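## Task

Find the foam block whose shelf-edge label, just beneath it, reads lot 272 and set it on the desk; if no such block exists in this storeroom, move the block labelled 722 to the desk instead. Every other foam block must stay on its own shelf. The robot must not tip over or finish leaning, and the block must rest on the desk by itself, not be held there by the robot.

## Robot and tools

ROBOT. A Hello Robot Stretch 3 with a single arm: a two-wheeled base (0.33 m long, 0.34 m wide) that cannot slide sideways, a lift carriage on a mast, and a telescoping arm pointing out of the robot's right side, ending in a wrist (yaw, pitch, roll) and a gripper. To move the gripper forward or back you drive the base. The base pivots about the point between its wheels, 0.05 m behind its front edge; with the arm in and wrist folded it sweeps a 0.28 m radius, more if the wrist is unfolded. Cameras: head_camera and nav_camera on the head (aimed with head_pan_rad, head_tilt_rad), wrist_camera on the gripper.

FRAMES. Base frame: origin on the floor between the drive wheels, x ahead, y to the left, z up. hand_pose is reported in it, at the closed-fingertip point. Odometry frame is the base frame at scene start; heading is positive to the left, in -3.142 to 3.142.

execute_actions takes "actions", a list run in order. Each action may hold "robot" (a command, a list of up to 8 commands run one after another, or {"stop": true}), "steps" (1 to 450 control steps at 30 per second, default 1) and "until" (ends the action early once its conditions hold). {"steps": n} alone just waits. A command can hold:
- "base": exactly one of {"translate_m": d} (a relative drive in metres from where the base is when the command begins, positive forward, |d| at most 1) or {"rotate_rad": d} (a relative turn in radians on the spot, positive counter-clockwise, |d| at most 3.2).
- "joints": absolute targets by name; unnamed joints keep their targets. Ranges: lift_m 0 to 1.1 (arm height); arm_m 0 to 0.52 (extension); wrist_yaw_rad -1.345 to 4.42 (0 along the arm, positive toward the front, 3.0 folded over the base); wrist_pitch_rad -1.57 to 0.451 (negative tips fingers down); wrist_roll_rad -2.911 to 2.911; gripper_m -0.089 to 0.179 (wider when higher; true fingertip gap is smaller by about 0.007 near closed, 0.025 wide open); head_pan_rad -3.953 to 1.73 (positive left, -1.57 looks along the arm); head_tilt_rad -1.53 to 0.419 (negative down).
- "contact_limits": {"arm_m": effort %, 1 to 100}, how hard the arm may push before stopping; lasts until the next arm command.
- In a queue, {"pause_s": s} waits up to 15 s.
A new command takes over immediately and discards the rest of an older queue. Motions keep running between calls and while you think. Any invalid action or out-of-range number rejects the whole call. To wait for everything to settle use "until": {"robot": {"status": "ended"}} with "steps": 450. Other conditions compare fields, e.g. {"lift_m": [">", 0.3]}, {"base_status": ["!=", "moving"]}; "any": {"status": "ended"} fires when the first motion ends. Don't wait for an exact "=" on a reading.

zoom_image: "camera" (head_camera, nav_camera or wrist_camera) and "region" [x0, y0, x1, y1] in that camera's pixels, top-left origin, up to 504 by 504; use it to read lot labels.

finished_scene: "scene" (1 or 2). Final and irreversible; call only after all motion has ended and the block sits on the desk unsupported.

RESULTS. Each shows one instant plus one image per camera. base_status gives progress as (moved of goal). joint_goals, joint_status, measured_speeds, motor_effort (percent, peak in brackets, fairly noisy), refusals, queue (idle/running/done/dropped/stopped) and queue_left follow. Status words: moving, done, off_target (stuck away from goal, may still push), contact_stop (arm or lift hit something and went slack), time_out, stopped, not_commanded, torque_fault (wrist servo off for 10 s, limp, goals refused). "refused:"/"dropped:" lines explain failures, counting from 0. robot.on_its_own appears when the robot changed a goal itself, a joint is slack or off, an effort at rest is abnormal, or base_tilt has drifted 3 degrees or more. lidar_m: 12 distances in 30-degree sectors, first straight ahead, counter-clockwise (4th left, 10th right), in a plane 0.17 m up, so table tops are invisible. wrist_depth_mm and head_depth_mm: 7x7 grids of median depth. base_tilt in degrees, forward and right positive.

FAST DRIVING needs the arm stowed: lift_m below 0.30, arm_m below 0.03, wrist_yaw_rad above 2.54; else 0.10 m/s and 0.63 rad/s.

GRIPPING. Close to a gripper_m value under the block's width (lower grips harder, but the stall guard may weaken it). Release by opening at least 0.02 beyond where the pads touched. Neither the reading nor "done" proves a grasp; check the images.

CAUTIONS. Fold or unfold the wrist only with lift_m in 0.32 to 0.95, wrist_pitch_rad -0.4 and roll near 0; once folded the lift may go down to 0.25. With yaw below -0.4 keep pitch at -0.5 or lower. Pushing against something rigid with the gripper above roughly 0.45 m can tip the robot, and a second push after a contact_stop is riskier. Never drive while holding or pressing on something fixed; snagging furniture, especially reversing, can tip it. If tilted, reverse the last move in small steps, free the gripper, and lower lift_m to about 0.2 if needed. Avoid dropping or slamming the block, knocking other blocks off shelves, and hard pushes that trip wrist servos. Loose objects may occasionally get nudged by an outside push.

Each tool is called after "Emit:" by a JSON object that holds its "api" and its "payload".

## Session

Emit:
{"api": "execute_actions", "payload": {"actions": []}}

Scene clock: 0.00 s.
robot.base_odometry: x=+0.000 y=+0.000 heading=+0.000 (m, m, rad; robot's odometry frame)
robot.turned_by_wheels: +0.000 (rad since the last result)
robot.turned_by_imu: +0.000 (rad since the last result)
robot.base_tilt: forward=+0.7 right=-0.2 (deg)
robot.lidar_m: 0.79 0.78 0.84 1.25 3.11 1.14 1.12 1.49 1.60 1.20 1.20 1.01
robot.head_depth_mm: 941 943 948 951 957 960 964 / 890 894 899 901 903 907 911 / 844 849 853 857 859 862 861 / 806 810 811 813 815 820 821 / 769 771 774 776 779 780 785 / 736 738 739 742 744 746 749 / 705 706 708 711 713 716 717
robot.base_status: not_commanded
robot.joint_positions: lift_m=+0.424 arm_m=+0.001 wrist_yaw_rad=+2.804 wrist_pitch_rad=-0.321 wrist_roll_rad=-0.009 gripper_m=+0.037 head_pan_rad=-0.009 head_tilt_rad=+0.010
robot.joint_goals: lift_m=+0.424 arm_m=+0.001 wrist_yaw_rad=+2.804 wrist_pitch_rad=-0.321 wrist_roll_rad=-0.009 gripper_m=+0.037 head_pan_rad=-0.009 head_tilt_rad=+0.010
robot.joint_status: lift_m=not_commanded arm_m=not_commanded wrist_yaw_rad=not_commanded wrist_pitch_rad=not_commanded wrist_roll_rad=not_commanded gripper_m=not_commanded head_pan_rad=not_commanded head_tilt_rad=not_commanded
robot.measured_speeds: translate_m=+0.000 rotate_rad=+0.000 lift_m=+0.000 arm_m=+0.000 wrist_yaw_rad=+0.000 wrist_pitch_rad=+0.000 wrist_roll_rad=+0.000 head_pan_rad=+0.000 head_tilt_rad=+0.000
robot: refusals=0 queue=idle queue_left=0
robot.motor_effort: left_wheel=+1 right_wheel=+0 lift_m=+20 arm_m=+0 wrist_yaw_rad=+0 wrist_pitch_rad=+5 wrist_roll_rad=+0 gripper_m=+0 head_pan_rad=+0 head_tilt_rad=+2 (%)
robot.hand_pose: x=+0.0569 y=+0.0761 z=+0.4590 quat_wxyz=(+0.229, +0.704, -0.005, +0.673) (m; robot's base frame)
robot.wrist_depth_mm: - - - - 850 694 585 / - - - - 881 728 606 / - - - - 941 781 629 / - - - - - 796 656 / - - 970 993 954 824 671 / 790 809 812 784 - 769 714 / 654 - 633 652 628 638 649
pictures: head_camera (sideways: a quarter turn clockwise sets it upright), nav_camera (sideways: a quarter turn counterclockwise sets it upright), wrist_camera
camera_calibration (this result's frames):
head_camera: T_world_to_cam=[[-0.00497875, -0.00762884, -0.999959, 1.32366], [0.0379845, 0.999248, -0.00781254, 0.018226], [0.999266, -0.0380218, -0.00468523, -0.0382057], [0, 0, 0, 1]] pos_world=[0.0440755, -0.00956692, 1.32357]
nav_camera: T_world_to_cam=[[-0.0193674, 0.010462, 0.999758, -1.25945], [-0.00180602, -0.999944, 0.0104289, 0.0363584], [0.999811, -0.0016036, 0.0193852, -0.0745648], [0, 0, 0, 1]] pos_world=[0.0502242, 0.0494131, 1.26021]
wrist_camera: T_world_to_cam=[[0.948099, -0.317976, 0.000256623, -0.0264603], [-0.148405, -0.443207, -0.88405, 0.482191], [0.281221, 0.838128, -0.467393, 0.29962], [0, 0, 0, 1]] pos_world=[0.012387, -0.0458237, 0.566328]
Images, in order (width x height): head_camera 896x504, nav_camera 672x504, wrist_camera 644x364.

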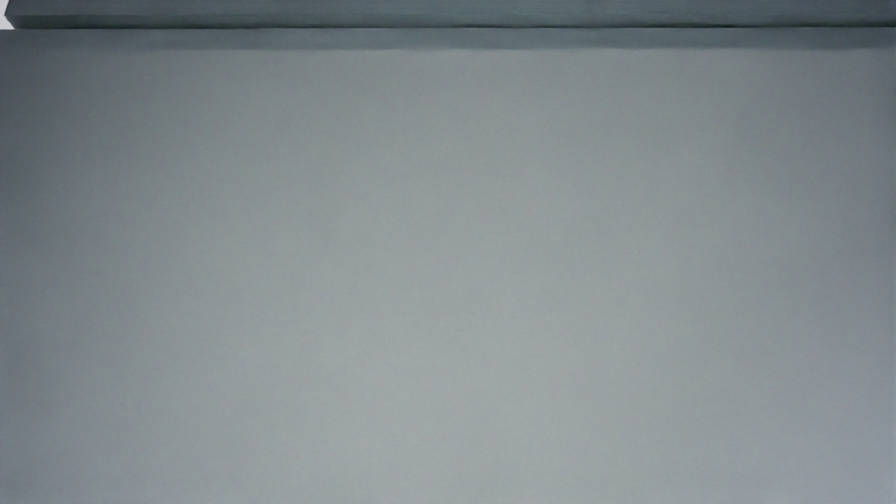

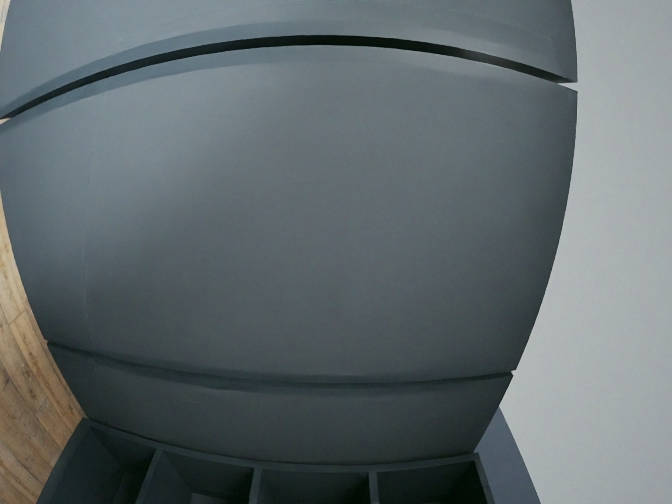

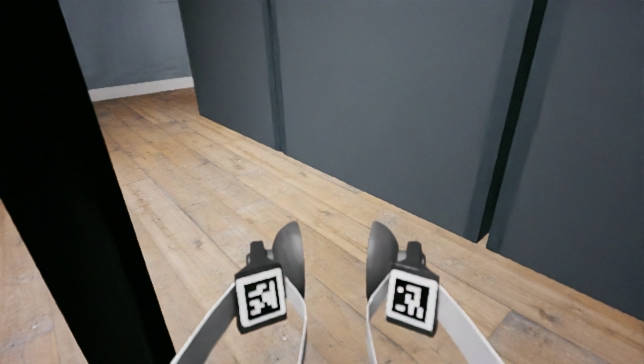

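Emit:
{"api": "execute_actions", "payload": {"actions": [{"robot":{"joints":{"head_pan_rad":-1.0,"head_tilt_rad":-0.45,"lift_m":0.28,"wrist_pitch_rad":-0.4}},"steps":450,"until":{"robot":{"head_pan_rad_status":["!=","moving"]}}}]}}

Emit:
{"api": "execute_actions", "payload": {"actions": [{"robot":{"joints":{"head_pan_rad":-1.6,"head_tilt_rad":-0.45}},"steps":450,"until":{"robot":{"status":"ended"}}}]}}

Scene clock: 4.10 s.
robot.base_odometry: x=+0.000 y=+0.000 heading=+0.000 (m, m, rad; robot's odometry frame)
robot.turned_by_wheels: +0.000 (rad since the last result)
robot.turned_by_imu: +0.000 (rad since the last result)
robot.base_tilt: forward=+0.7 right=-0.1 (deg)
robot.lidar_m: 0.79 0.78 0.84 1.25 3.10 1.14 1.12 1.48 1.60 1.21 1.20 1.01
robot.head_depth_mm: 1066 1067 1144 1283 1383 1555 1370 / 1370 1472 1274 1512 1460 1555 1369 / 1384 1494 1621 1663 1829 1586 1367 / 1406 1522 1647 1673 1826 1602 1371 / 1426 1521 1681 1662 1880 1603 1373 / 1448 1540 1689 1655 1887 1630 1368 / 1433 1518 1447 1534 1659 1642 1366
robot.base_status: not_commanded
robot.joint_positions: lift_m=+0.336 arm_m=+0.001 wrist_yaw_rad=+2.804 wrist_pitch_rad=-0.412 wrist_roll_rad=-0.009 gripper_m=+0.037 head_pan_rad=-0.993 head_tilt_rad=-0.444
robot.joint_goals: lift_m=+0.280 arm_m=+0.001 wrist_yaw_rad=+2.804 wrist_pitch_rad=-0.400 wrist_roll_rad=-0.009 gripper_m=+0.037 head_pan_rad=-1.000 head_tilt_rad=-0.450
robot.joint_status: lift_m=moving arm_m=not_commanded wrist_yaw_rad=not_commanded wrist_pitch_rad=moving wrist_roll_rad=not_commanded gripper_m=not_commanded head_pan_rad=done head_tilt_rad=done
robot.measured_speeds: translate_m=+0.000 rotate_rad=+0.000 lift_m=-0.110 arm_m=+0.000 wrist_yaw_rad=+0.000 wrist_pitch_rad=+0.000 wrist_roll_rad=+0.000 head_pan_rad=+0.000 head_tilt_rad=+0.000
robot: refusals=0 queue=running queue_left=0
robot.motor_effort: left_wheel=+1(1) right_wheel=+0(0) lift_m=+16(21) arm_m=-1(1) wrist_yaw_rad=+0(0) wrist_pitch_rad=+5(5) wrist_roll_rad=+0(0) gripper_m=+0(0) head_pan_rad=-2(38) head_tilt_rad=-3(27) (%)
robot.hand_pose: x=+0.0534 y=+0.0663 z=+0.3504 quat_wxyz=(+0.259, +0.703, +0.028, +0.661) (m; robot's base frame)
robot.wrist_depth_mm: - - - - 858 709 581 / - - - - 923 724 607 / - - - - 998 791 645 / - 924 893 897 884 796 689 / 693 729 718 717 728 702 655 / 609 - 610 588 - 585 575 / 522 - 513 508 487 506 494
pictures: head_camera (sideways: a quarter turn clockwise sets it upright), nav_camera (sideways: a quarter turn counterclockwise sets it upright), wrist_camera
camera_calibration (this result's frames):
head_camera: T_world_to_cam=[[-0.248571, 0.367024, -0.896385, 1.18974], [0.849449, 0.527305, -0.0196516, 0.0286809], [0.465455, -0.766318, -0.442841, 0.535346], [0, 0, 0, 1]] pos_world=[0.022192, -0.04154, 1.3041]
nav_camera: T_world_to_cam=[[0.238744, -0.347182, 0.906899, -1.13956], [-0.831362, -0.555697, 0.00612469, 0.0470273], [0.501835, -0.755424, -0.421304, 0.50208], [0, 0, 0, 1]] pos_world=[0.0591984, 0.00978126, 1.24471]
wrist_camera: T_world_to_cam=[[0.948063, -0.31808, -0.00105154, -0.0258322], [-0.17447, -0.517254, -0.83786, 0.371483], [0.265962, 0.794527, -0.545885, 0.289301], [0, 0, 0, 1]] pos_world=[0.0123602, -0.0459233, 0.469149]
Images, in order (width x height): head_camera 896x504, nav_camera 672x504, wrist_camera 644x364.

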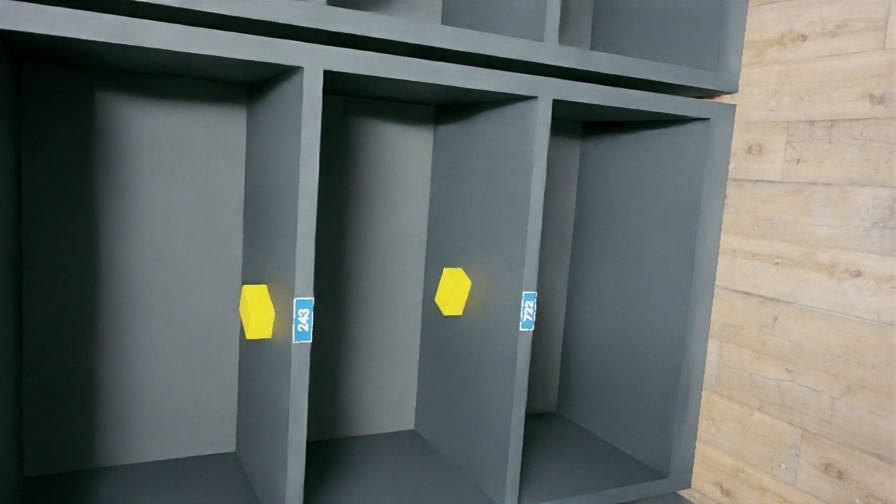

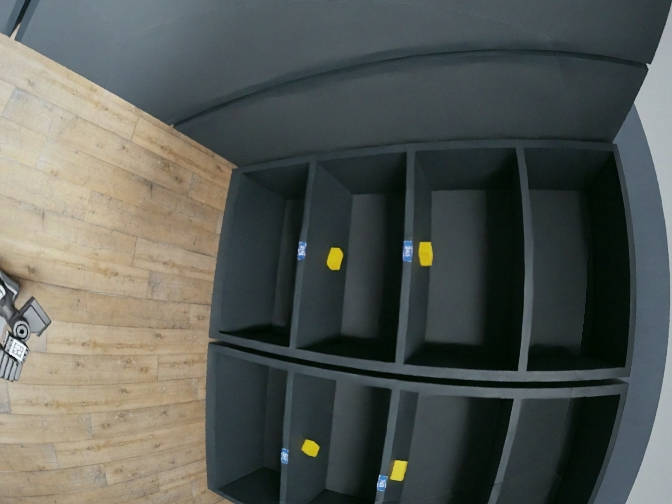

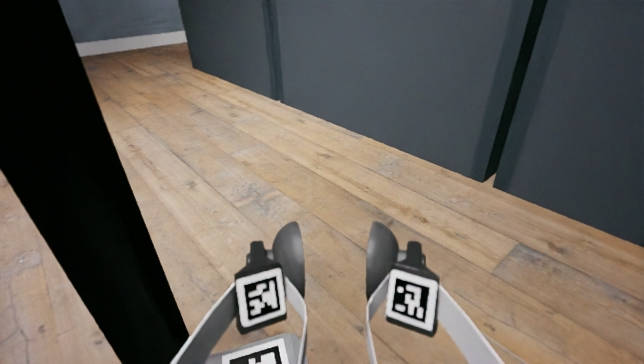

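Scene clock: 5.07 s.
robot.base_odometry: x=+0.000 y=+0.000 heading=+0.000 (m, m, rad; robot's odometry frame)
robot.turned_by_wheels: +0.000 (rad since the last result)
robot.turned_by_imu: +0.000 (rad since the last result)
robot.base_tilt: forward=+0.7 right=+0.1 (deg)
robot.lidar_m: 0.79 0.78 0.84 1.25 3.12 1.14 1.12 1.48 1.60 1.21 1.20 1.01
robot.head_depth_mm: 1349 1465 1999 2171 2087 1654 1370 / 1491 1581 1675 1750 1884 1655 1374 / 1625 1719 1905 1761 1953 1648 1365 / 1556 1660 1822 1666 1959 1660 1370 / 1492 1583 1738 1668 1884 1605 1364 / 1429 1525 1644 1663 1766 1561 1369 / 1341 1106 1148 1254 1387 1516 1369
robot.base_status: not_commanded
robot.joint_positions: lift_m=+0.280 arm_m=+0.001 wrist_yaw_rad=+2.804 wrist_pitch_rad=-0.413 wrist_roll_rad=-0.009 gripper_m=+0.037 head_pan_rad=-1.593 head_tilt_rad=-0.444
robot.joint_goals: lift_m=+0.280 arm_m=+0.001 wrist_yaw_rad=+2.804 wrist_pitch_rad=-0.400 wrist_roll_rad=-0.009 gripper_m=+0.037 head_pan_rad=-1.600 head_tilt_rad=-0.450
robot.joint_status: lift_m=done arm_m=not_commanded wrist_yaw_rad=not_commanded wrist_pitch_rad=done wrist_roll_rad=not_commanded gripper_m=not_commanded head_pan_rad=done head_tilt_rad=done
robot.measured_speeds: translate_m=+0.000 rotate_rad=+0.000 lift_m=+0.000 arm_m=+0.000 wrist_yaw_rad=+0.000 wrist_pitch_rad=+0.000 wrist_roll_rad=+0.000 head_pan_rad=+0.000 head_tilt_rad=+0.000
robot: refusals=0 queue=done queue_left=0
robot.motor_effort: left_wheel=+0(1) right_wheel=+0(0) lift_m=+15(13) arm_m=+0(1) wrist_yaw_rad=+0(0) wrist_pitch_rad=+4(4) wrist_roll_rad=+0(0) gripper_m=-1(0) head_pan_rad=-1(32) head_tilt_rad=-3(1) (%)
robot.hand_pose: x=+0.0534 y=+0.0661 z=+0.2940 quat_wxyz=(+0.260, +0.703, +0.028, +0.661) (m; robot's base frame)
robot.wrist_depth_mm: - - - - 865 702 586 / - - - - 922 726 620 / - - - - 957 787 647 / - 800 786 788 772 760 651 / 630 642 639 625 652 617 604 / 535 - 533 521 - 508 502 / 451 - - 446 434 436 434
pictures: head_camera (sideways: a quarter turn clockwise sets it upright), nav_camera (sideways: a quarter turn counterclockwise sets it upright), wrist_camera
camera_calibration (this result's frames):
head_camera: T_world_to_cam=[[0.0020653, 0.443343, -0.89635, 1.18816], [0.998821, -0.044388, -0.0196534, 0.027772], [-0.0485004, -0.895252, -0.442912, 0.538574], [0, 0, 0, 1]] pos_world=[-0.00407216, -0.0433713, 1.3041]
nav_camera: T_world_to_cam=[[0.00102596, -0.421419, 0.906865, -1.13807], [-0.999924, 0.0107436, 0.00612379, 0.0480567], [-0.0123237, -0.906802, -0.421376, 0.505311], [0, 0, 0, 1]] pos_world=[0.0554479, -0.0219021, 1.2447]
wrist_camera: T_world_to_cam=[[0.948063, -0.318082, -0.00106957, -0.025884], [-0.174819, -0.518244, -0.837175, 0.324034], [0.265736, 0.793881, -0.546935, 0.259014], [0, 0, 0, 1]] pos_world=[0.0123578, -0.0459304, 0.412909]
Images, in order (width x height): head_camera 896x504, nav_camera 672x504, wrist_camera 644x364.

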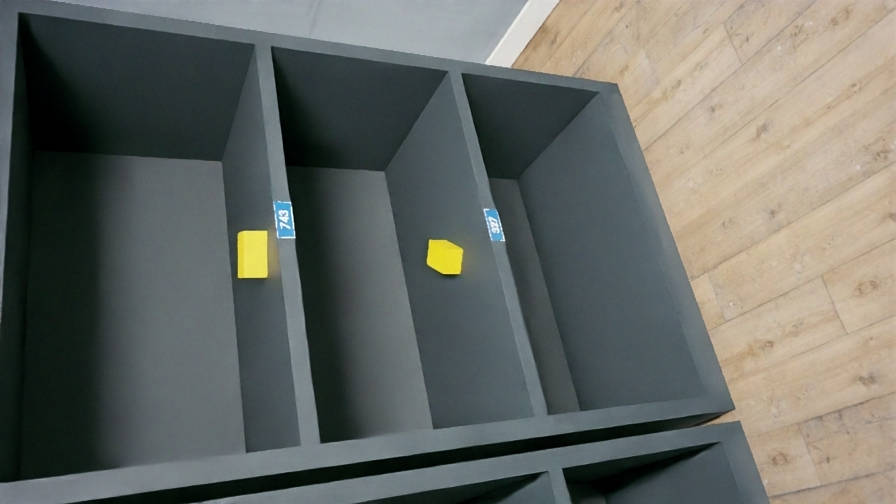

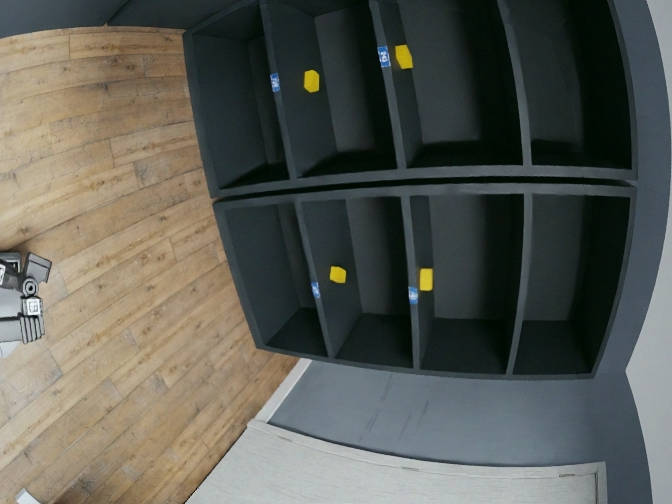

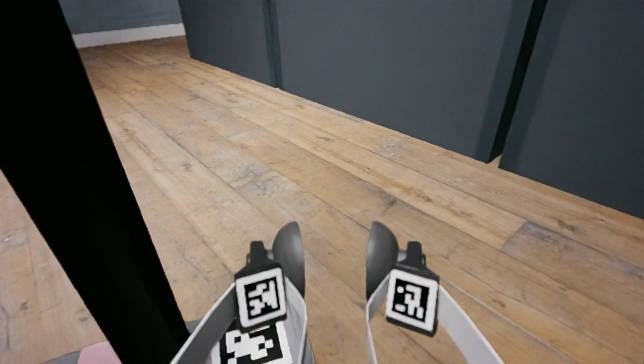

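Emit:
{"api": "zoom_image", "payload": {"camera": "head_camera", "region": [400, 170, 560, 300]}}

Region (400, 170, 560, 300) of head_camera's 896x504 image, scaled by 3.150, with more detail than that image has; it fills the top 410 rows of this view, and the rest is white.

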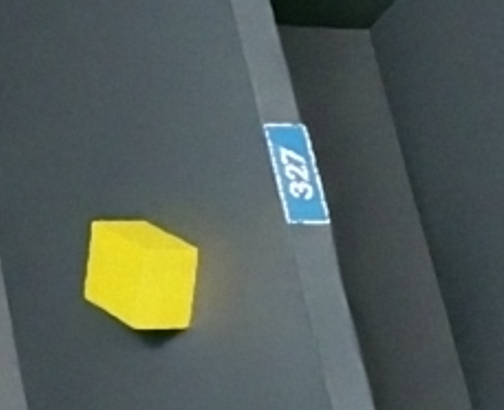

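Emit:
{"api": "execute_actions", "payload": {"actions": [{"robot":{"base":{"rotate_rad":1.83},"joints":{"head_pan_rad":-0.9,"head_tilt_rad":-0.7}},"steps":450,"until":{"robot":{"base_status":["!=","moving"]}}},{"robot":{"base":{"translate_m":1.0}},"steps":3},{"steps":450,"until":{"robot":{"translate_m":[">",0.8]}}},{"robot":{"base":{"translate_m":1.0}},"steps":3},{"steps":450,"until":{"robot":{"translate_m":[">",0.8]}}},{"robot":{"base":{"translate_m":1.0}},"steps":450,"until":{"robot":{"status":"ended"}}}]}}

Scene clock: 24.43 s.
robot.base_odometry: x=-0.669 y=+2.523 heading=+1.830 (m, m, rad; robot's odometry frame)
robot.turned_by_wheels: +1.830 (rad since the last result)
robot.turned_by_imu: +1.803 (rad since the last result)
robot.base_tilt: forward=+0.9 right=-0.1 (deg)
robot.lidar_m: 0.56 0.56 0.68 1.33 1.75 1.98 3.74 0.57 0.57 1.79 0.98 0.62
robot.head_depth_mm: 1535 1696 1890 1941 1612 1377 1202 / 1570 1770 1992 1935 1605 1379 1198 / 1292 1493 1766 1879 1605 1373 1196 / 1057 1185 1352 1579 1606 1374 1195 / 892 987 1100 1247 1421 1367 1196 / 774 842 924 1026 1148 1286 1193 / 684 736 798 872 962 1068 1151
robot.base_status: done (translate_m +1.0000 of +1.0000)
robot.joint_positions: lift_m=+0.280 arm_m=+0.001 wrist_yaw_rad=+2.804 wrist_pitch_rad=-0.413 wrist_roll_rad=-0.009 gripper_m=+0.037 head_pan_rad=-0.907 head_tilt_rad=-0.692
robot.joint_goals: lift_m=+0.280 arm_m=+0.001 wrist_yaw_rad=+2.804 wrist_pitch_rad=-0.400 wrist_roll_rad=-0.009 gripper_m=+0.037 head_pan_rad=-0.900 head_tilt_rad=-0.700
robot.joint_status: lift_m=done arm_m=not_commanded wrist_yaw_rad=not_commanded wrist_pitch_rad=done wrist_roll_rad=not_commanded gripper_m=not_commanded head_pan_rad=done head_tilt_rad=done
robot.measured_speeds: translate_m=+0.000 rotate_rad=+0.000 lift_m=+0.000 arm_m=+0.000 wrist_yaw_rad=+0.000 wrist_pitch_rad=+0.000 wrist_roll_rad=+0.000 head_pan_rad=+0.000 head_tilt_rad=+0.000
robot: refusals=0 queue=done queue_left=0
robot.motor_effort: left_wheel=-2(9) right_wheel=+2(7) lift_m=+15(15) arm_m=-1(2) wrist_yaw_rad=-1(0) wrist_pitch_rad=+4(4) wrist_roll_rad=+0(0) gripper_m=+0(0) head_pan_rad=+4(35) head_tilt_rad=-5(22) (%)
robot.hand_pose: x=+0.0534 y=+0.0661 z=+0.2940 quat_wxyz=(+0.260, +0.703, +0.028, +0.661) (m; robot's base frame)
robot.wrist_depth_mm: - - - - 759 559 451 / - - - - 780 585 463 / - - - - 820 602 481 / - 812 785 791 780 640 499 / 621 631 628 630 647 597 509 / 529 - 544 521 - 511 491 / 454 - - 448 430 438 438
pictures: head_camera (sideways: a quarter turn clockwise sets it upright), nav_camera (sideways: a quarter turn counterclockwise sets it upright), wrist_camera
camera_calibration (this result's frames):
head_camera: T_world_to_cam=[[-0.406248, 0.506717, -0.760395, 1.01339], [0.797635, 0.602641, -0.024552, 0.0353696], [0.445804, -0.616492, -0.648997, 0.803681], [0, 0, 0, 1]] pos_world=[0.02519, -0.0393528, 1.29303]
nav_camera: T_world_to_cam=[[0.396754, -0.490351, 0.775978, -0.969806], [-0.779853, -0.625954, 0.00318647, 0.0505398], [0.484164, -0.606413, -0.630752, 0.774696], [0, 0, 0, 1]] pos_world=[0.0491082, 0.0258759, 1.24103]
wrist_camera: T_world_to_cam=[[0.948062, -0.318083, -0.00107439, -0.0258886], [-0.174906, -0.51849, -0.837004, 0.323909], [0.26568, 0.79372, -0.547196, 0.259111], [0, 0, 0, 1]] pos_world=[0.0123573, -0.0459526, 0.412869]
Images, in order (width x height): head_camera 896x504, nav_camera 672x504, wrist_camera 644x364.

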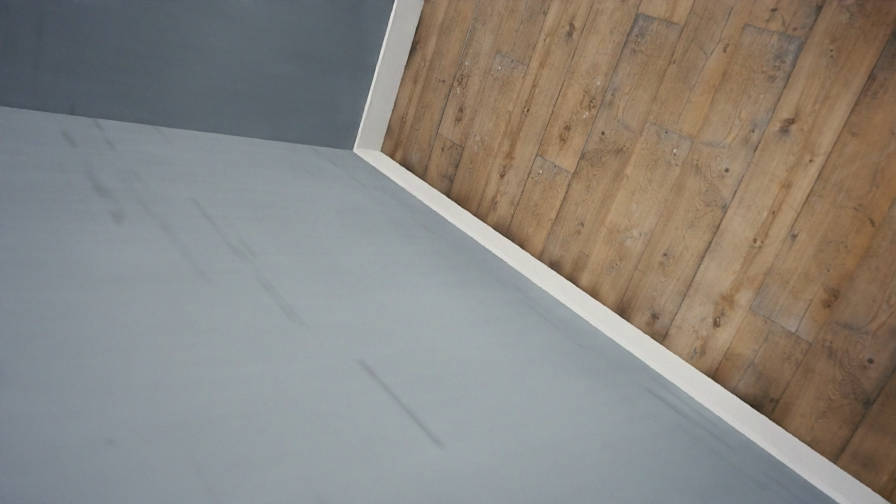

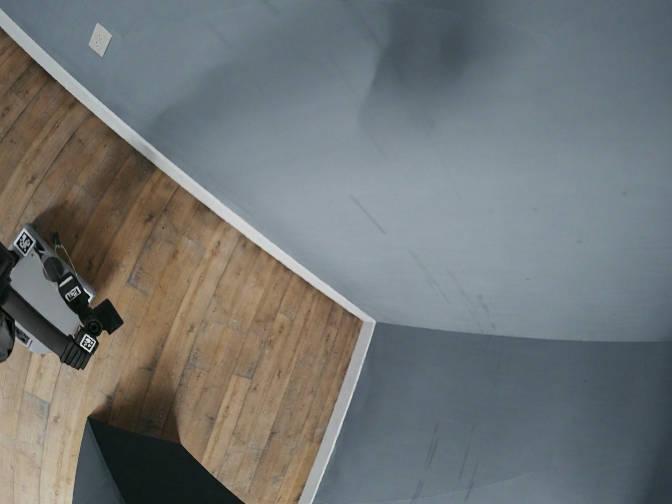

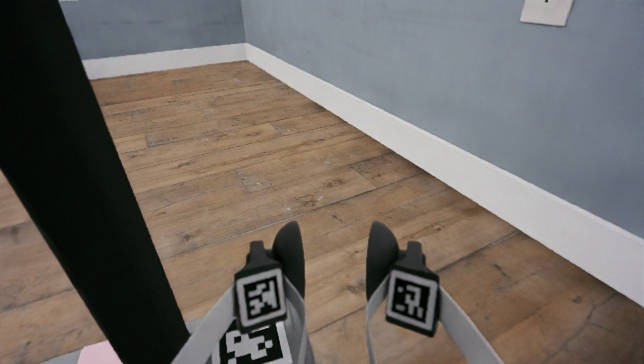

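Emit:
{"api": "execute_actions", "payload": {"actions": [{"robot":{"base":{"rotate_rad":-1.487},"joints":{"head_pan_rad":-0.55,"head_tilt_rad":-0.4}},"steps":450,"until":{"robot":{"base_status":["!=","moving"]}}},{"robot":{"base":{"translate_m":1.0}},"steps":3},{"steps":450,"until":{"robot":{"translate_m":[">",0.6]}}},{"robot":[{"base":{"translate_m":0.758}},{"base":{"rotate_rad":-1.525}}],"steps":450,"until":{"robot":{"status":"ended"}}}]}}

Scene clock: 40.33 s.
robot.base_odometry: x=+0.612 y=+2.981 heading=-1.182 (m, m, rad; robot's odometry frame)
robot.turned_by_wheels: -3.012 (rad since the last result)
robot.turned_by_imu: -2.953 (rad since the last result)
robot.base_tilt: forward=+0.7 right=-0.2 (deg)
robot.lidar_m: 1.76 0.64 0.47 0.45 0.46 0.63 0.65 0.68 0.93 2.52 0.68 1.37
robot.head_depth_mm: 1111 1183 1185 775 1293 954 881 / 1209 1313 1072 876 1299 1042 1326 / 1312 1424 1194 1616 1274 1473 1327 / 1239 1344 1308 1555 1345 1606 1375 / 1183 1267 1333 1466 1593 1662 1403 / 1194 2014 2206 1889 2067 1713 1401 / 1867 1993 2160 2369 2175 1703 1400
robot.base_status: done (rotate_rad -1.5249 of -1.5250)
robot.joint_positions: lift_m=+0.280 arm_m=+0.001 wrist_yaw_rad=+2.804 wrist_pitch_rad=-0.413 wrist_roll_rad=-0.009 gripper_m=+0.037 head_pan_rad=-0.557 head_tilt_rad=-0.408
robot.joint_goals: lift_m=+0.280 arm_m=+0.001 wrist_yaw_rad=+2.804 wrist_pitch_rad=-0.400 wrist_roll_rad=-0.009 gripper_m=+0.037 head_pan_rad=-0.550 head_tilt_rad=-0.400
robot.joint_status: lift_m=done arm_m=not_commanded wrist_yaw_rad=not_commanded wrist_pitch_rad=done wrist_roll_rad=not_commanded gripper_m=not_commanded head_pan_rad=done head_tilt_rad=done
robot.measured_speeds: translate_m=+0.000 rotate_rad=+0.000 lift_m=+0.000 arm_m=+0.000 wrist_yaw_rad=+0.000 wrist_pitch_rad=+0.000 wrist_roll_rad=+0.000 head_pan_rad=+0.000 head_tilt_rad=+0.000
robot: refusals=0 queue=done queue_left=0
robot.motor_effort: left_wheel=+3(11) right_wheel=-2(6) lift_m=+16(16) arm_m=-1(1) wrist_yaw_rad=+0(0) wrist_pitch_rad=+4(4) wrist_roll_rad=+0(0) gripper_m=+0(1) head_pan_rad=+4(26) head_tilt_rad=+3(21) (%)
robot.hand_pose: x=+0.0533 y=+0.0660 z=+0.2939 quat_wxyz=(+0.260, +0.703, +0.028, +0.661) (m; robot's base frame)
robot.wrist_depth_mm: - 407 437 471 514 566 635 / - 431 471 510 563 610 705 / - 473 506 566 613 692 779 / - 519 555 608 664 724 758 / 499 550 583 622 645 619 611 / 509 - 531 515 - 512 508 / 457 - - 442 428 441 438
pictures: head_camera (sideways: a quarter turn clockwise sets it upright), nav_camera (sideways: a quarter turn counterclockwise sets it upright), wrist_camera
camera_calibration (this result's frames):
head_camera: T_world_to_cam=[[-0.352412, 0.210366, -0.911895, 1.21061], [0.547929, 0.836313, -0.0188234, 0.029443], [0.75867, -0.506287, -0.409992, 0.490812], [0, 0, 0, 1]] pos_world=[0.0381347, -0.0308016, 1.30573]
nav_camera: T_world_to_cam=[[0.334813, -0.196336, 0.921603, -1.15933], [-0.519147, -0.85466, 0.00652842, 0.0445968], [0.786376, -0.480633, -0.388078, 0.457108], [0, 0, 0, 1]] pos_world=[0.051853, 0.030198, 1.24555]
wrist_camera: T_world_to_cam=[[0.948062, -0.318083, -0.00107557, -0.0258982], [-0.174934, -0.518571, -0.836948, 0.323856], [0.265661, 0.793667, -0.547281, 0.259163], [0, 0, 0, 1]] pos_world=[0.012357, -0.0459848, 0.412858]
Images, in order (width x height): head_camera 896x504, nav_camera 672x504, wrist_camera 644x364.

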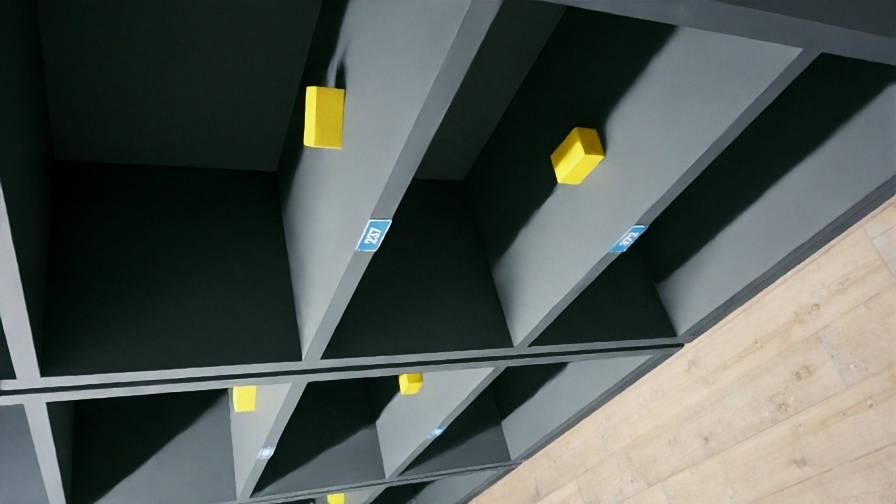

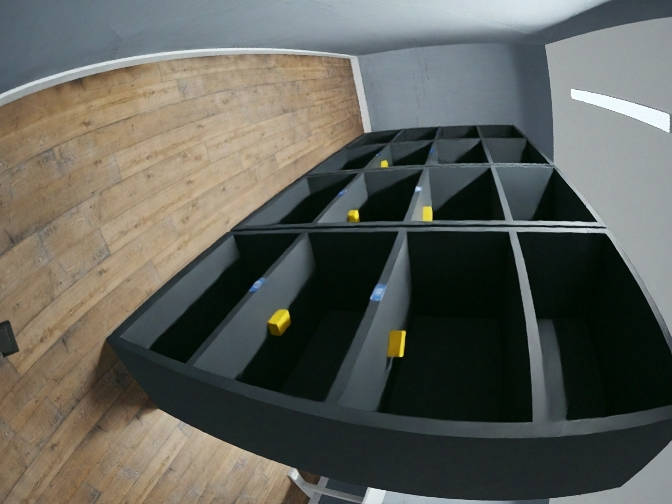

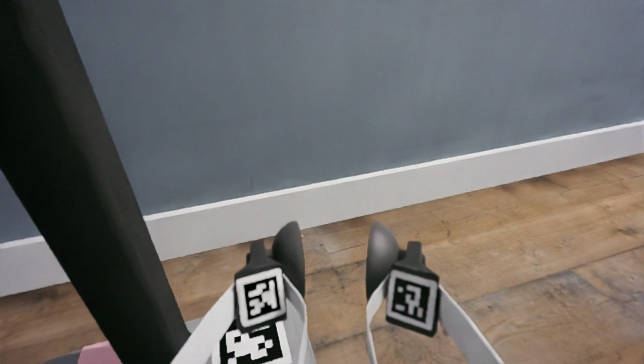

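Emit:
{"api": "zoom_image", "payload": {"camera": "head_camera", "region": [590, 200, 670, 280]}}

Emit:
{"api": "zoom_image", "payload": {"camera": "head_camera", "region": [240, 425, 300, 485]}}

Emit:
{"api": "zoom_image", "payload": {"camera": "head_camera", "region": [410, 405, 470, 465]}}

Region (590, 200, 670, 280) of head_camera's 896x504 image, scaled by 6.300, with more detail than that image has.

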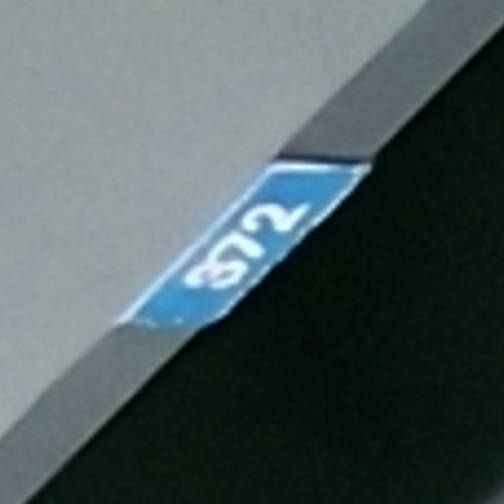

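Region (240, 425, 300, 485) of head_camera's 896x504 image, scaled by 8.400, with more detail than that image has.

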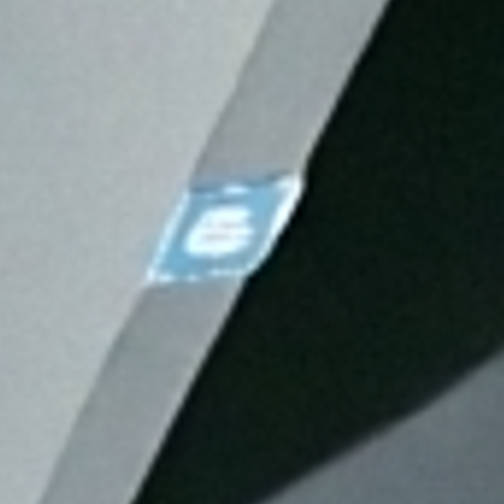

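Region (410, 405, 470, 465) of head_camera's 896x504 image, scaled by 8.400, with more detail than that image has.

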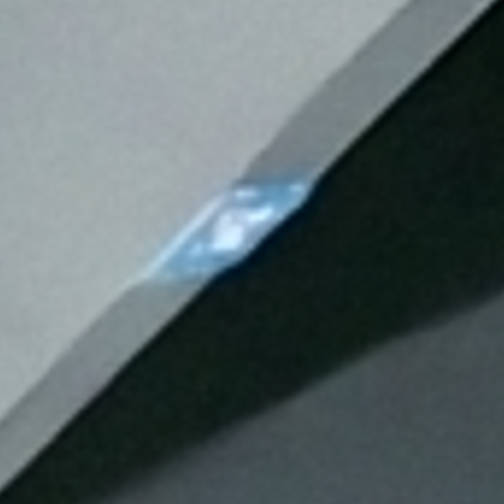

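Emit:
{"api": "execute_actions", "payload": {"actions": [{"robot":{"base":{"translate_m":1.0},"joints":{"head_pan_rad":-0.65,"head_tilt_rad":-0.5}},"steps":3},{"steps":450,"until":{"robot":{"translate_m":[">",0.76]}}},{"robot":{"base":{"translate_m":1.0}},"steps":3},{"steps":450,"until":{"robot":{"translate_m":[">",0.3]}}}]}}

Emit:
{"api": "zoom_image", "payload": {"camera": "head_camera", "region": [280, 100, 680, 400]}}

Emit:
{"api": "execute_actions", "payload": {"actions": [{"steps":450,"until":{"robot":{"status":"ended"}}}]}}

Scene clock: 51.70 s.
robot.base_odometry: x=+1.019 y=+1.989 heading=-1.182 (m, m, rad; robot's odometry frame)
robot.turned_by_wheels: +0.000 (rad since the last result)
robot.turned_by_imu: +0.003 (rad since the last result)
robot.base_tilt: forward=+0.5 right=-0.4 (deg)
robot.lidar_m: 1.74 0.64 0.47 0.45 0.47 0.64 1.72 0.86 0.93 0.71 0.59 1.26
robot.head_depth_mm: 1044 1111 895 1241 1157 932 891 / 1143 1211 892 1381 1153 987 1250 / 1248 1322 928 1501 1154 1443 1262 / 1189 1279 1029 1474 1234 1490 1323 / 1116 1200 1295 1393 1590 1532 1320 / 1055 1145 1269 1465 1777 1570 1323 / 1817 1848 2063 2213 1945 1583 1322
robot.base_status: moving (translate_m +0.3035 of +1.0000)
robot.joint_positions: lift_m=+0.280 arm_m=+0.001 wrist_yaw_rad=+2.804 wrist_pitch_rad=-0.414 wrist_roll_rad=-0.009 gripper_m=+0.037 head_pan_rad=-0.643 head_tilt_rad=-0.494
robot.joint_goals: lift_m=+0.280 arm_m=+0.001 wrist_yaw_rad=+2.804 wrist_pitch_rad=-0.400 wrist_roll_rad=-0.009 gripper_m=+0.037 head_pan_rad=-0.650 head_tilt_rad=-0.500
robot.joint_status: lift_m=done arm_m=not_commanded wrist_yaw_rad=not_commanded wrist_pitch_rad=done wrist_roll_rad=not_commanded gripper_m=not_commanded head_pan_rad=done head_tilt_rad=done
robot.measured_speeds: translate_m=+0.294 rotate_rad=+0.000 lift_m=+0.000 arm_m=+0.000 wrist_yaw_rad=+0.000 wrist_pitch_rad=+0.000 wrist_roll_rad=+0.000 head_pan_rad=+0.000 head_tilt_rad=+0.000
robot: refusals=0 queue=running queue_left=0
robot.motor_effort: left_wheel=+4(11) right_wheel=-2(2) lift_m=+16(15) arm_m=-1(1) wrist_yaw_rad=+0(0) wrist_pitch_rad=+4(4) wrist_roll_rad=+0(0) gripper_m=+0(1) head_pan_rad=-3(13) head_tilt_rad=-3(13) (%)
robot.hand_pose: x=+0.0533 y=+0.0660 z=+0.2939 quat_wxyz=(+0.260, +0.703, +0.028, +0.661) (m; robot's base frame)
robot.wrist_depth_mm: - 408 433 473 518 576 623 / - 432 472 512 563 623 708 / - 473 508 557 620 695 786 / - 520 541 608 665 728 765 / 492 550 592 623 649 616 607 / 507 - 532 525 - 511 508 / 460 - - 445 432 438 433
pictures: head_camera (sideways: a quarter turn clockwise sets it upright), nav_camera (sideways: a quarter turn counterclockwise sets it upright), wrist_camera
camera_calibration (this result's frames):
head_camera: T_world_to_cam=[[-0.394931, 0.28621, -0.872991, 1.16012], [0.61636, 0.787191, -0.0207538, 0.0315364], [0.681271, -0.546273, -0.487294, 0.591872], [0, 0, 0, 1]] pos_world=[0.0355023, -0.0335376, 1.30184]
nav_camera: T_world_to_cam=[[0.379341, -0.271274, 0.884597, -1.11132], [-0.590213, -0.807228, 0.00555317, 0.0463007], [0.712565, -0.524207, -0.466324, 0.559377], [0, 0, 0, 1]] pos_world=[0.0503051, 0.0291321, 1.24367]
wrist_camera: T_world_to_cam=[[0.948062, -0.318083, -0.00107619, -0.0258979], [-0.174947, -0.518608, -0.836923, 0.323839], [0.265653, 0.793643, -0.54732, 0.259175], [0, 0, 0, 1]] pos_world=[0.012357, -0.0459851, 0.412852]
Images, in order (width x height): head_camera 896x504, nav_camera 672x504, wrist_camera 644x364.

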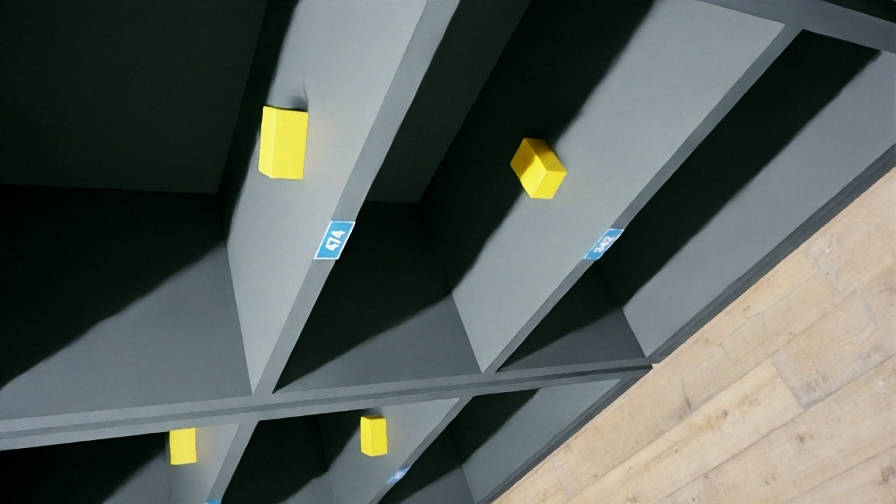

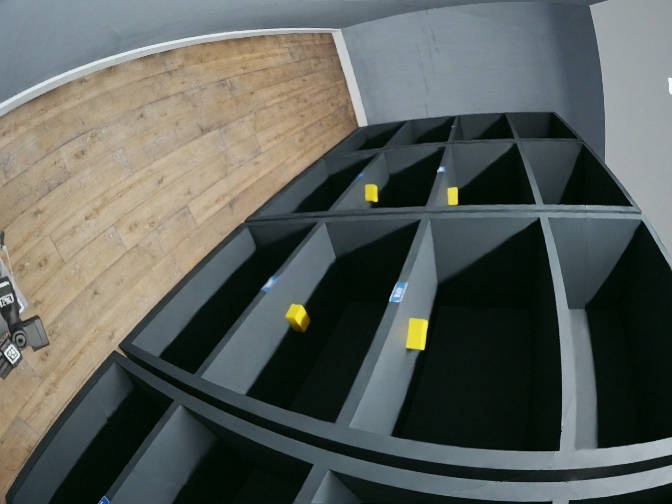

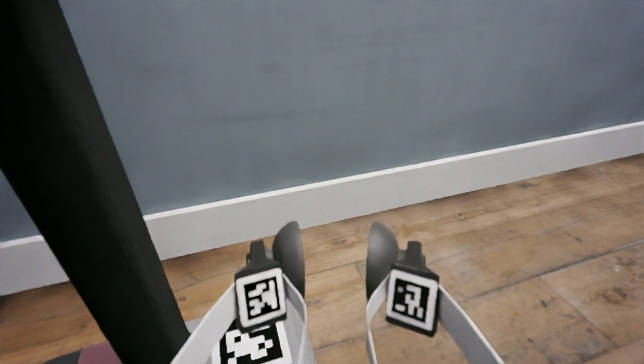

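Region (280, 100, 680, 400) of head_camera's 896x504 image, scaled by 1.260, with more detail than that image has; it fills the top 378 rows of this view, and the rest is white.

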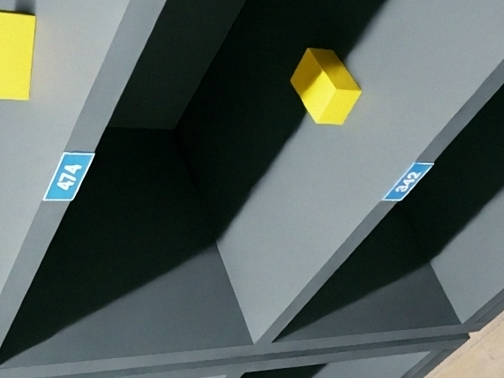

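Scene clock: 55.33 s.
robot.base_odometry: x=+1.283 y=+1.344 heading=-1.182 (m, m, rad; robot's odometry frame)
robot.turned_by_wheels: +0.000 (rad since the last result)
robot.turned_by_imu: +0.002 (rad since the last result)
robot.base_tilt: forward=+0.7 right=-0.1 (deg)
robot.lidar_m: 1.73 0.64 0.47 0.45 0.46 0.64 1.77 1.44 0.70 1.02 0.71 1.44
robot.head_depth_mm: 572 619 683 747 920 932 1192 / 626 674 719 779 857 943 1144 / 1261 1325 955 1508 1113 1372 1238 / 1398 1465 1025 1511 1240 1484 1324 / 1366 1446 1594 1510 1775 1534 1321 / 1283 1345 1492 1590 1771 1575 1322 / 1228 1336 1855 2254 1953 1578 1322
robot.base_status: done (translate_m +1.0000 of +1.0000)
robot.joint_positions: lift_m=+0.280 arm_m=+0.001 wrist_yaw_rad=+2.804 wrist_pitch_rad=-0.414 wrist_roll_rad=-0.009 gripper_m=+0.037 head_pan_rad=-0.643 head_tilt_rad=-0.494
robot.joint_goals: lift_m=+0.280 arm_m=+0.001 wrist_yaw_rad=+2.804 wrist_pitch_rad=-0.400 wrist_roll_rad=-0.009 gripper_m=+0.037 head_pan_rad=-0.650 head_tilt_rad=-0.500
robot.joint_status: lift_m=done arm_m=not_commanded wrist_yaw_rad=not_commanded wrist_pitch_rad=done wrist_roll_rad=not_commanded gripper_m=not_commanded head_pan_rad=done head_tilt_rad=done
robot.measured_speeds: translate_m=+0.000 rotate_rad=+0.000 lift_m=+0.000 arm_m=+0.000 wrist_yaw_rad=+0.000 wrist_pitch_rad=+0.000 wrist_roll_rad=+0.000 head_pan_rad=+0.000 head_tilt_rad=+0.000
robot: refusals=0 queue=done queue_left=0
robot.motor_effort: left_wheel=+3(5) right_wheel=-2(5) lift_m=+15(16) arm_m=-1(1) wrist_yaw_rad=-1(1) wrist_pitch_rad=+4(4) wrist_roll_rad=+0(0) gripper_m=-1(0) head_pan_rad=-3(2) head_tilt_rad=-3(3) (%)
robot.hand_pose: x=+0.0533 y=+0.0660 z=+0.2939 quat_wxyz=(+0.260, +0.703, +0.028, +0.661) (m; robot's base frame)
robot.wrist_depth_mm: - 406 434 475 517 571 624 / - 438 469 518 566 614 707 / - 477 516 557 616 692 778 / - 509 566 596 673 738 759 / 488 560 584 633 643 615 604 / 512 - 537 524 - 509 503 / 456 - - 439 435 437 428
pictures: head_camera (sideways: a quarter turn clockwise sets it upright), nav_camera (sideways: a quarter turn counterclockwise sets it upright), wrist_camera
camera_calibration (this result's frames):
head_camera: T_world_to_cam=[[-0.394899, 0.286254, -0.872991, 1.16012], [0.616448, 0.787122, -0.0207538, 0.0315358], [0.68121, -0.546349, -0.487294, 0.591873], [0, 0, 0, 1]] pos_world=[0.0354986, -0.0335408, 1.30184]
nav_camera: T_world_to_cam=[[0.379311, -0.271316, 0.884597, -1.11132], [-0.590303, -0.807162, 0.00555317, 0.0463012], [0.712506, -0.524287, -0.466324, 0.559378], [0, 0, 0, 1]] pos_world=[0.0503083, 0.0291272, 1.24367]
wrist_camera: T_world_to_cam=[[0.948062, -0.318083, -0.00107628, -0.0258979], [-0.174947, -0.518608, -0.836923, 0.323839], [0.265653, 0.793643, -0.54732, 0.259175], [0, 0, 0, 1]] pos_world=[0.012357, -0.0459851, 0.412852]
Images, in order (width x height): head_camera 896x504, nav_camera 672x504, wrist_camera 644x364.

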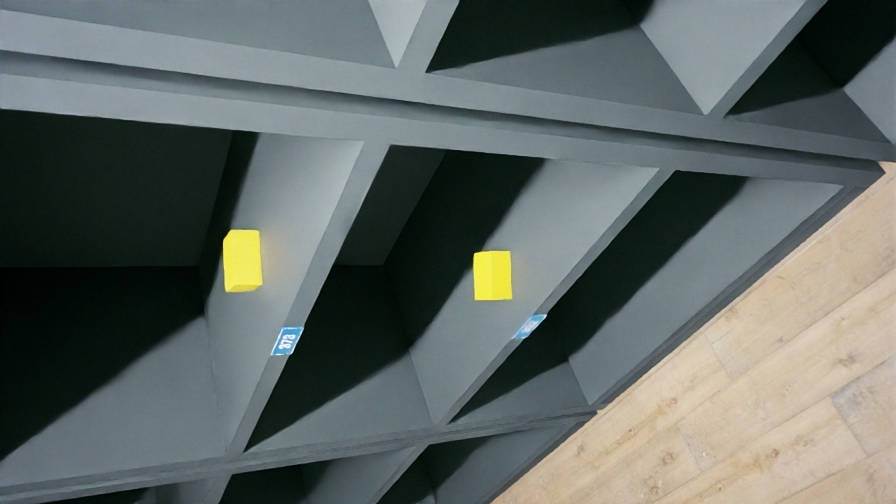

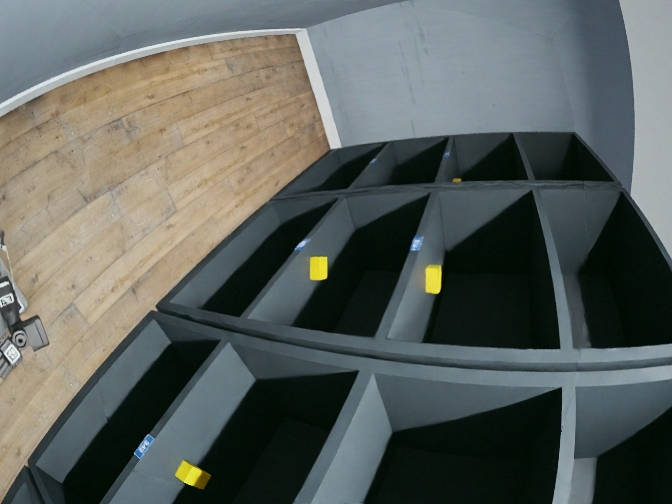

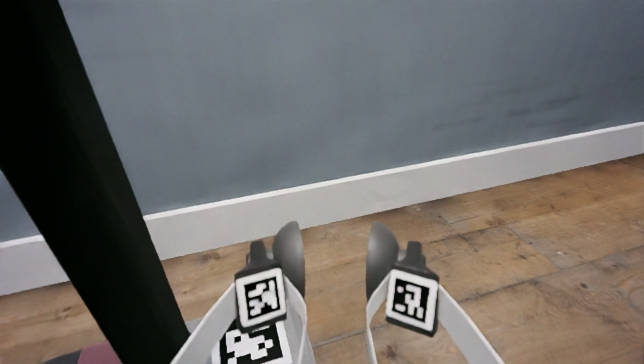

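Emit:
{"api": "zoom_image", "payload": {"camera": "head_camera", "region": [490, 290, 570, 370]}}

Emit:
{"api": "zoom_image", "payload": {"camera": "head_camera", "region": [250, 300, 330, 380]}}

Region (490, 290, 570, 370) of head_camera's 896x504 image, scaled by 6.300, with more detail than that image has.

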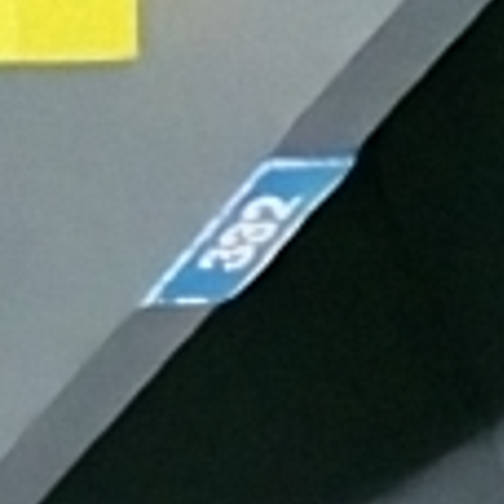

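Region (250, 300, 330, 380) of head_camera's 896x504 image, scaled by 6.300, with more detail than that image has.

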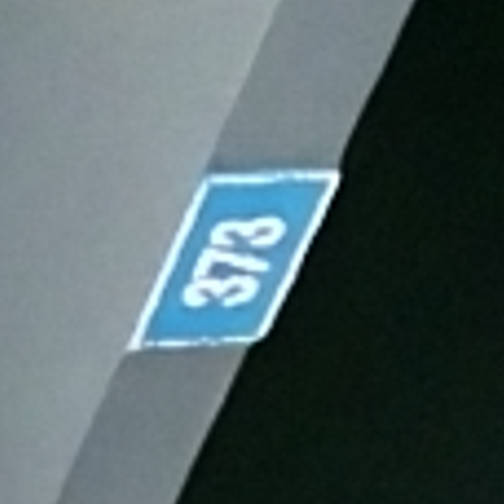

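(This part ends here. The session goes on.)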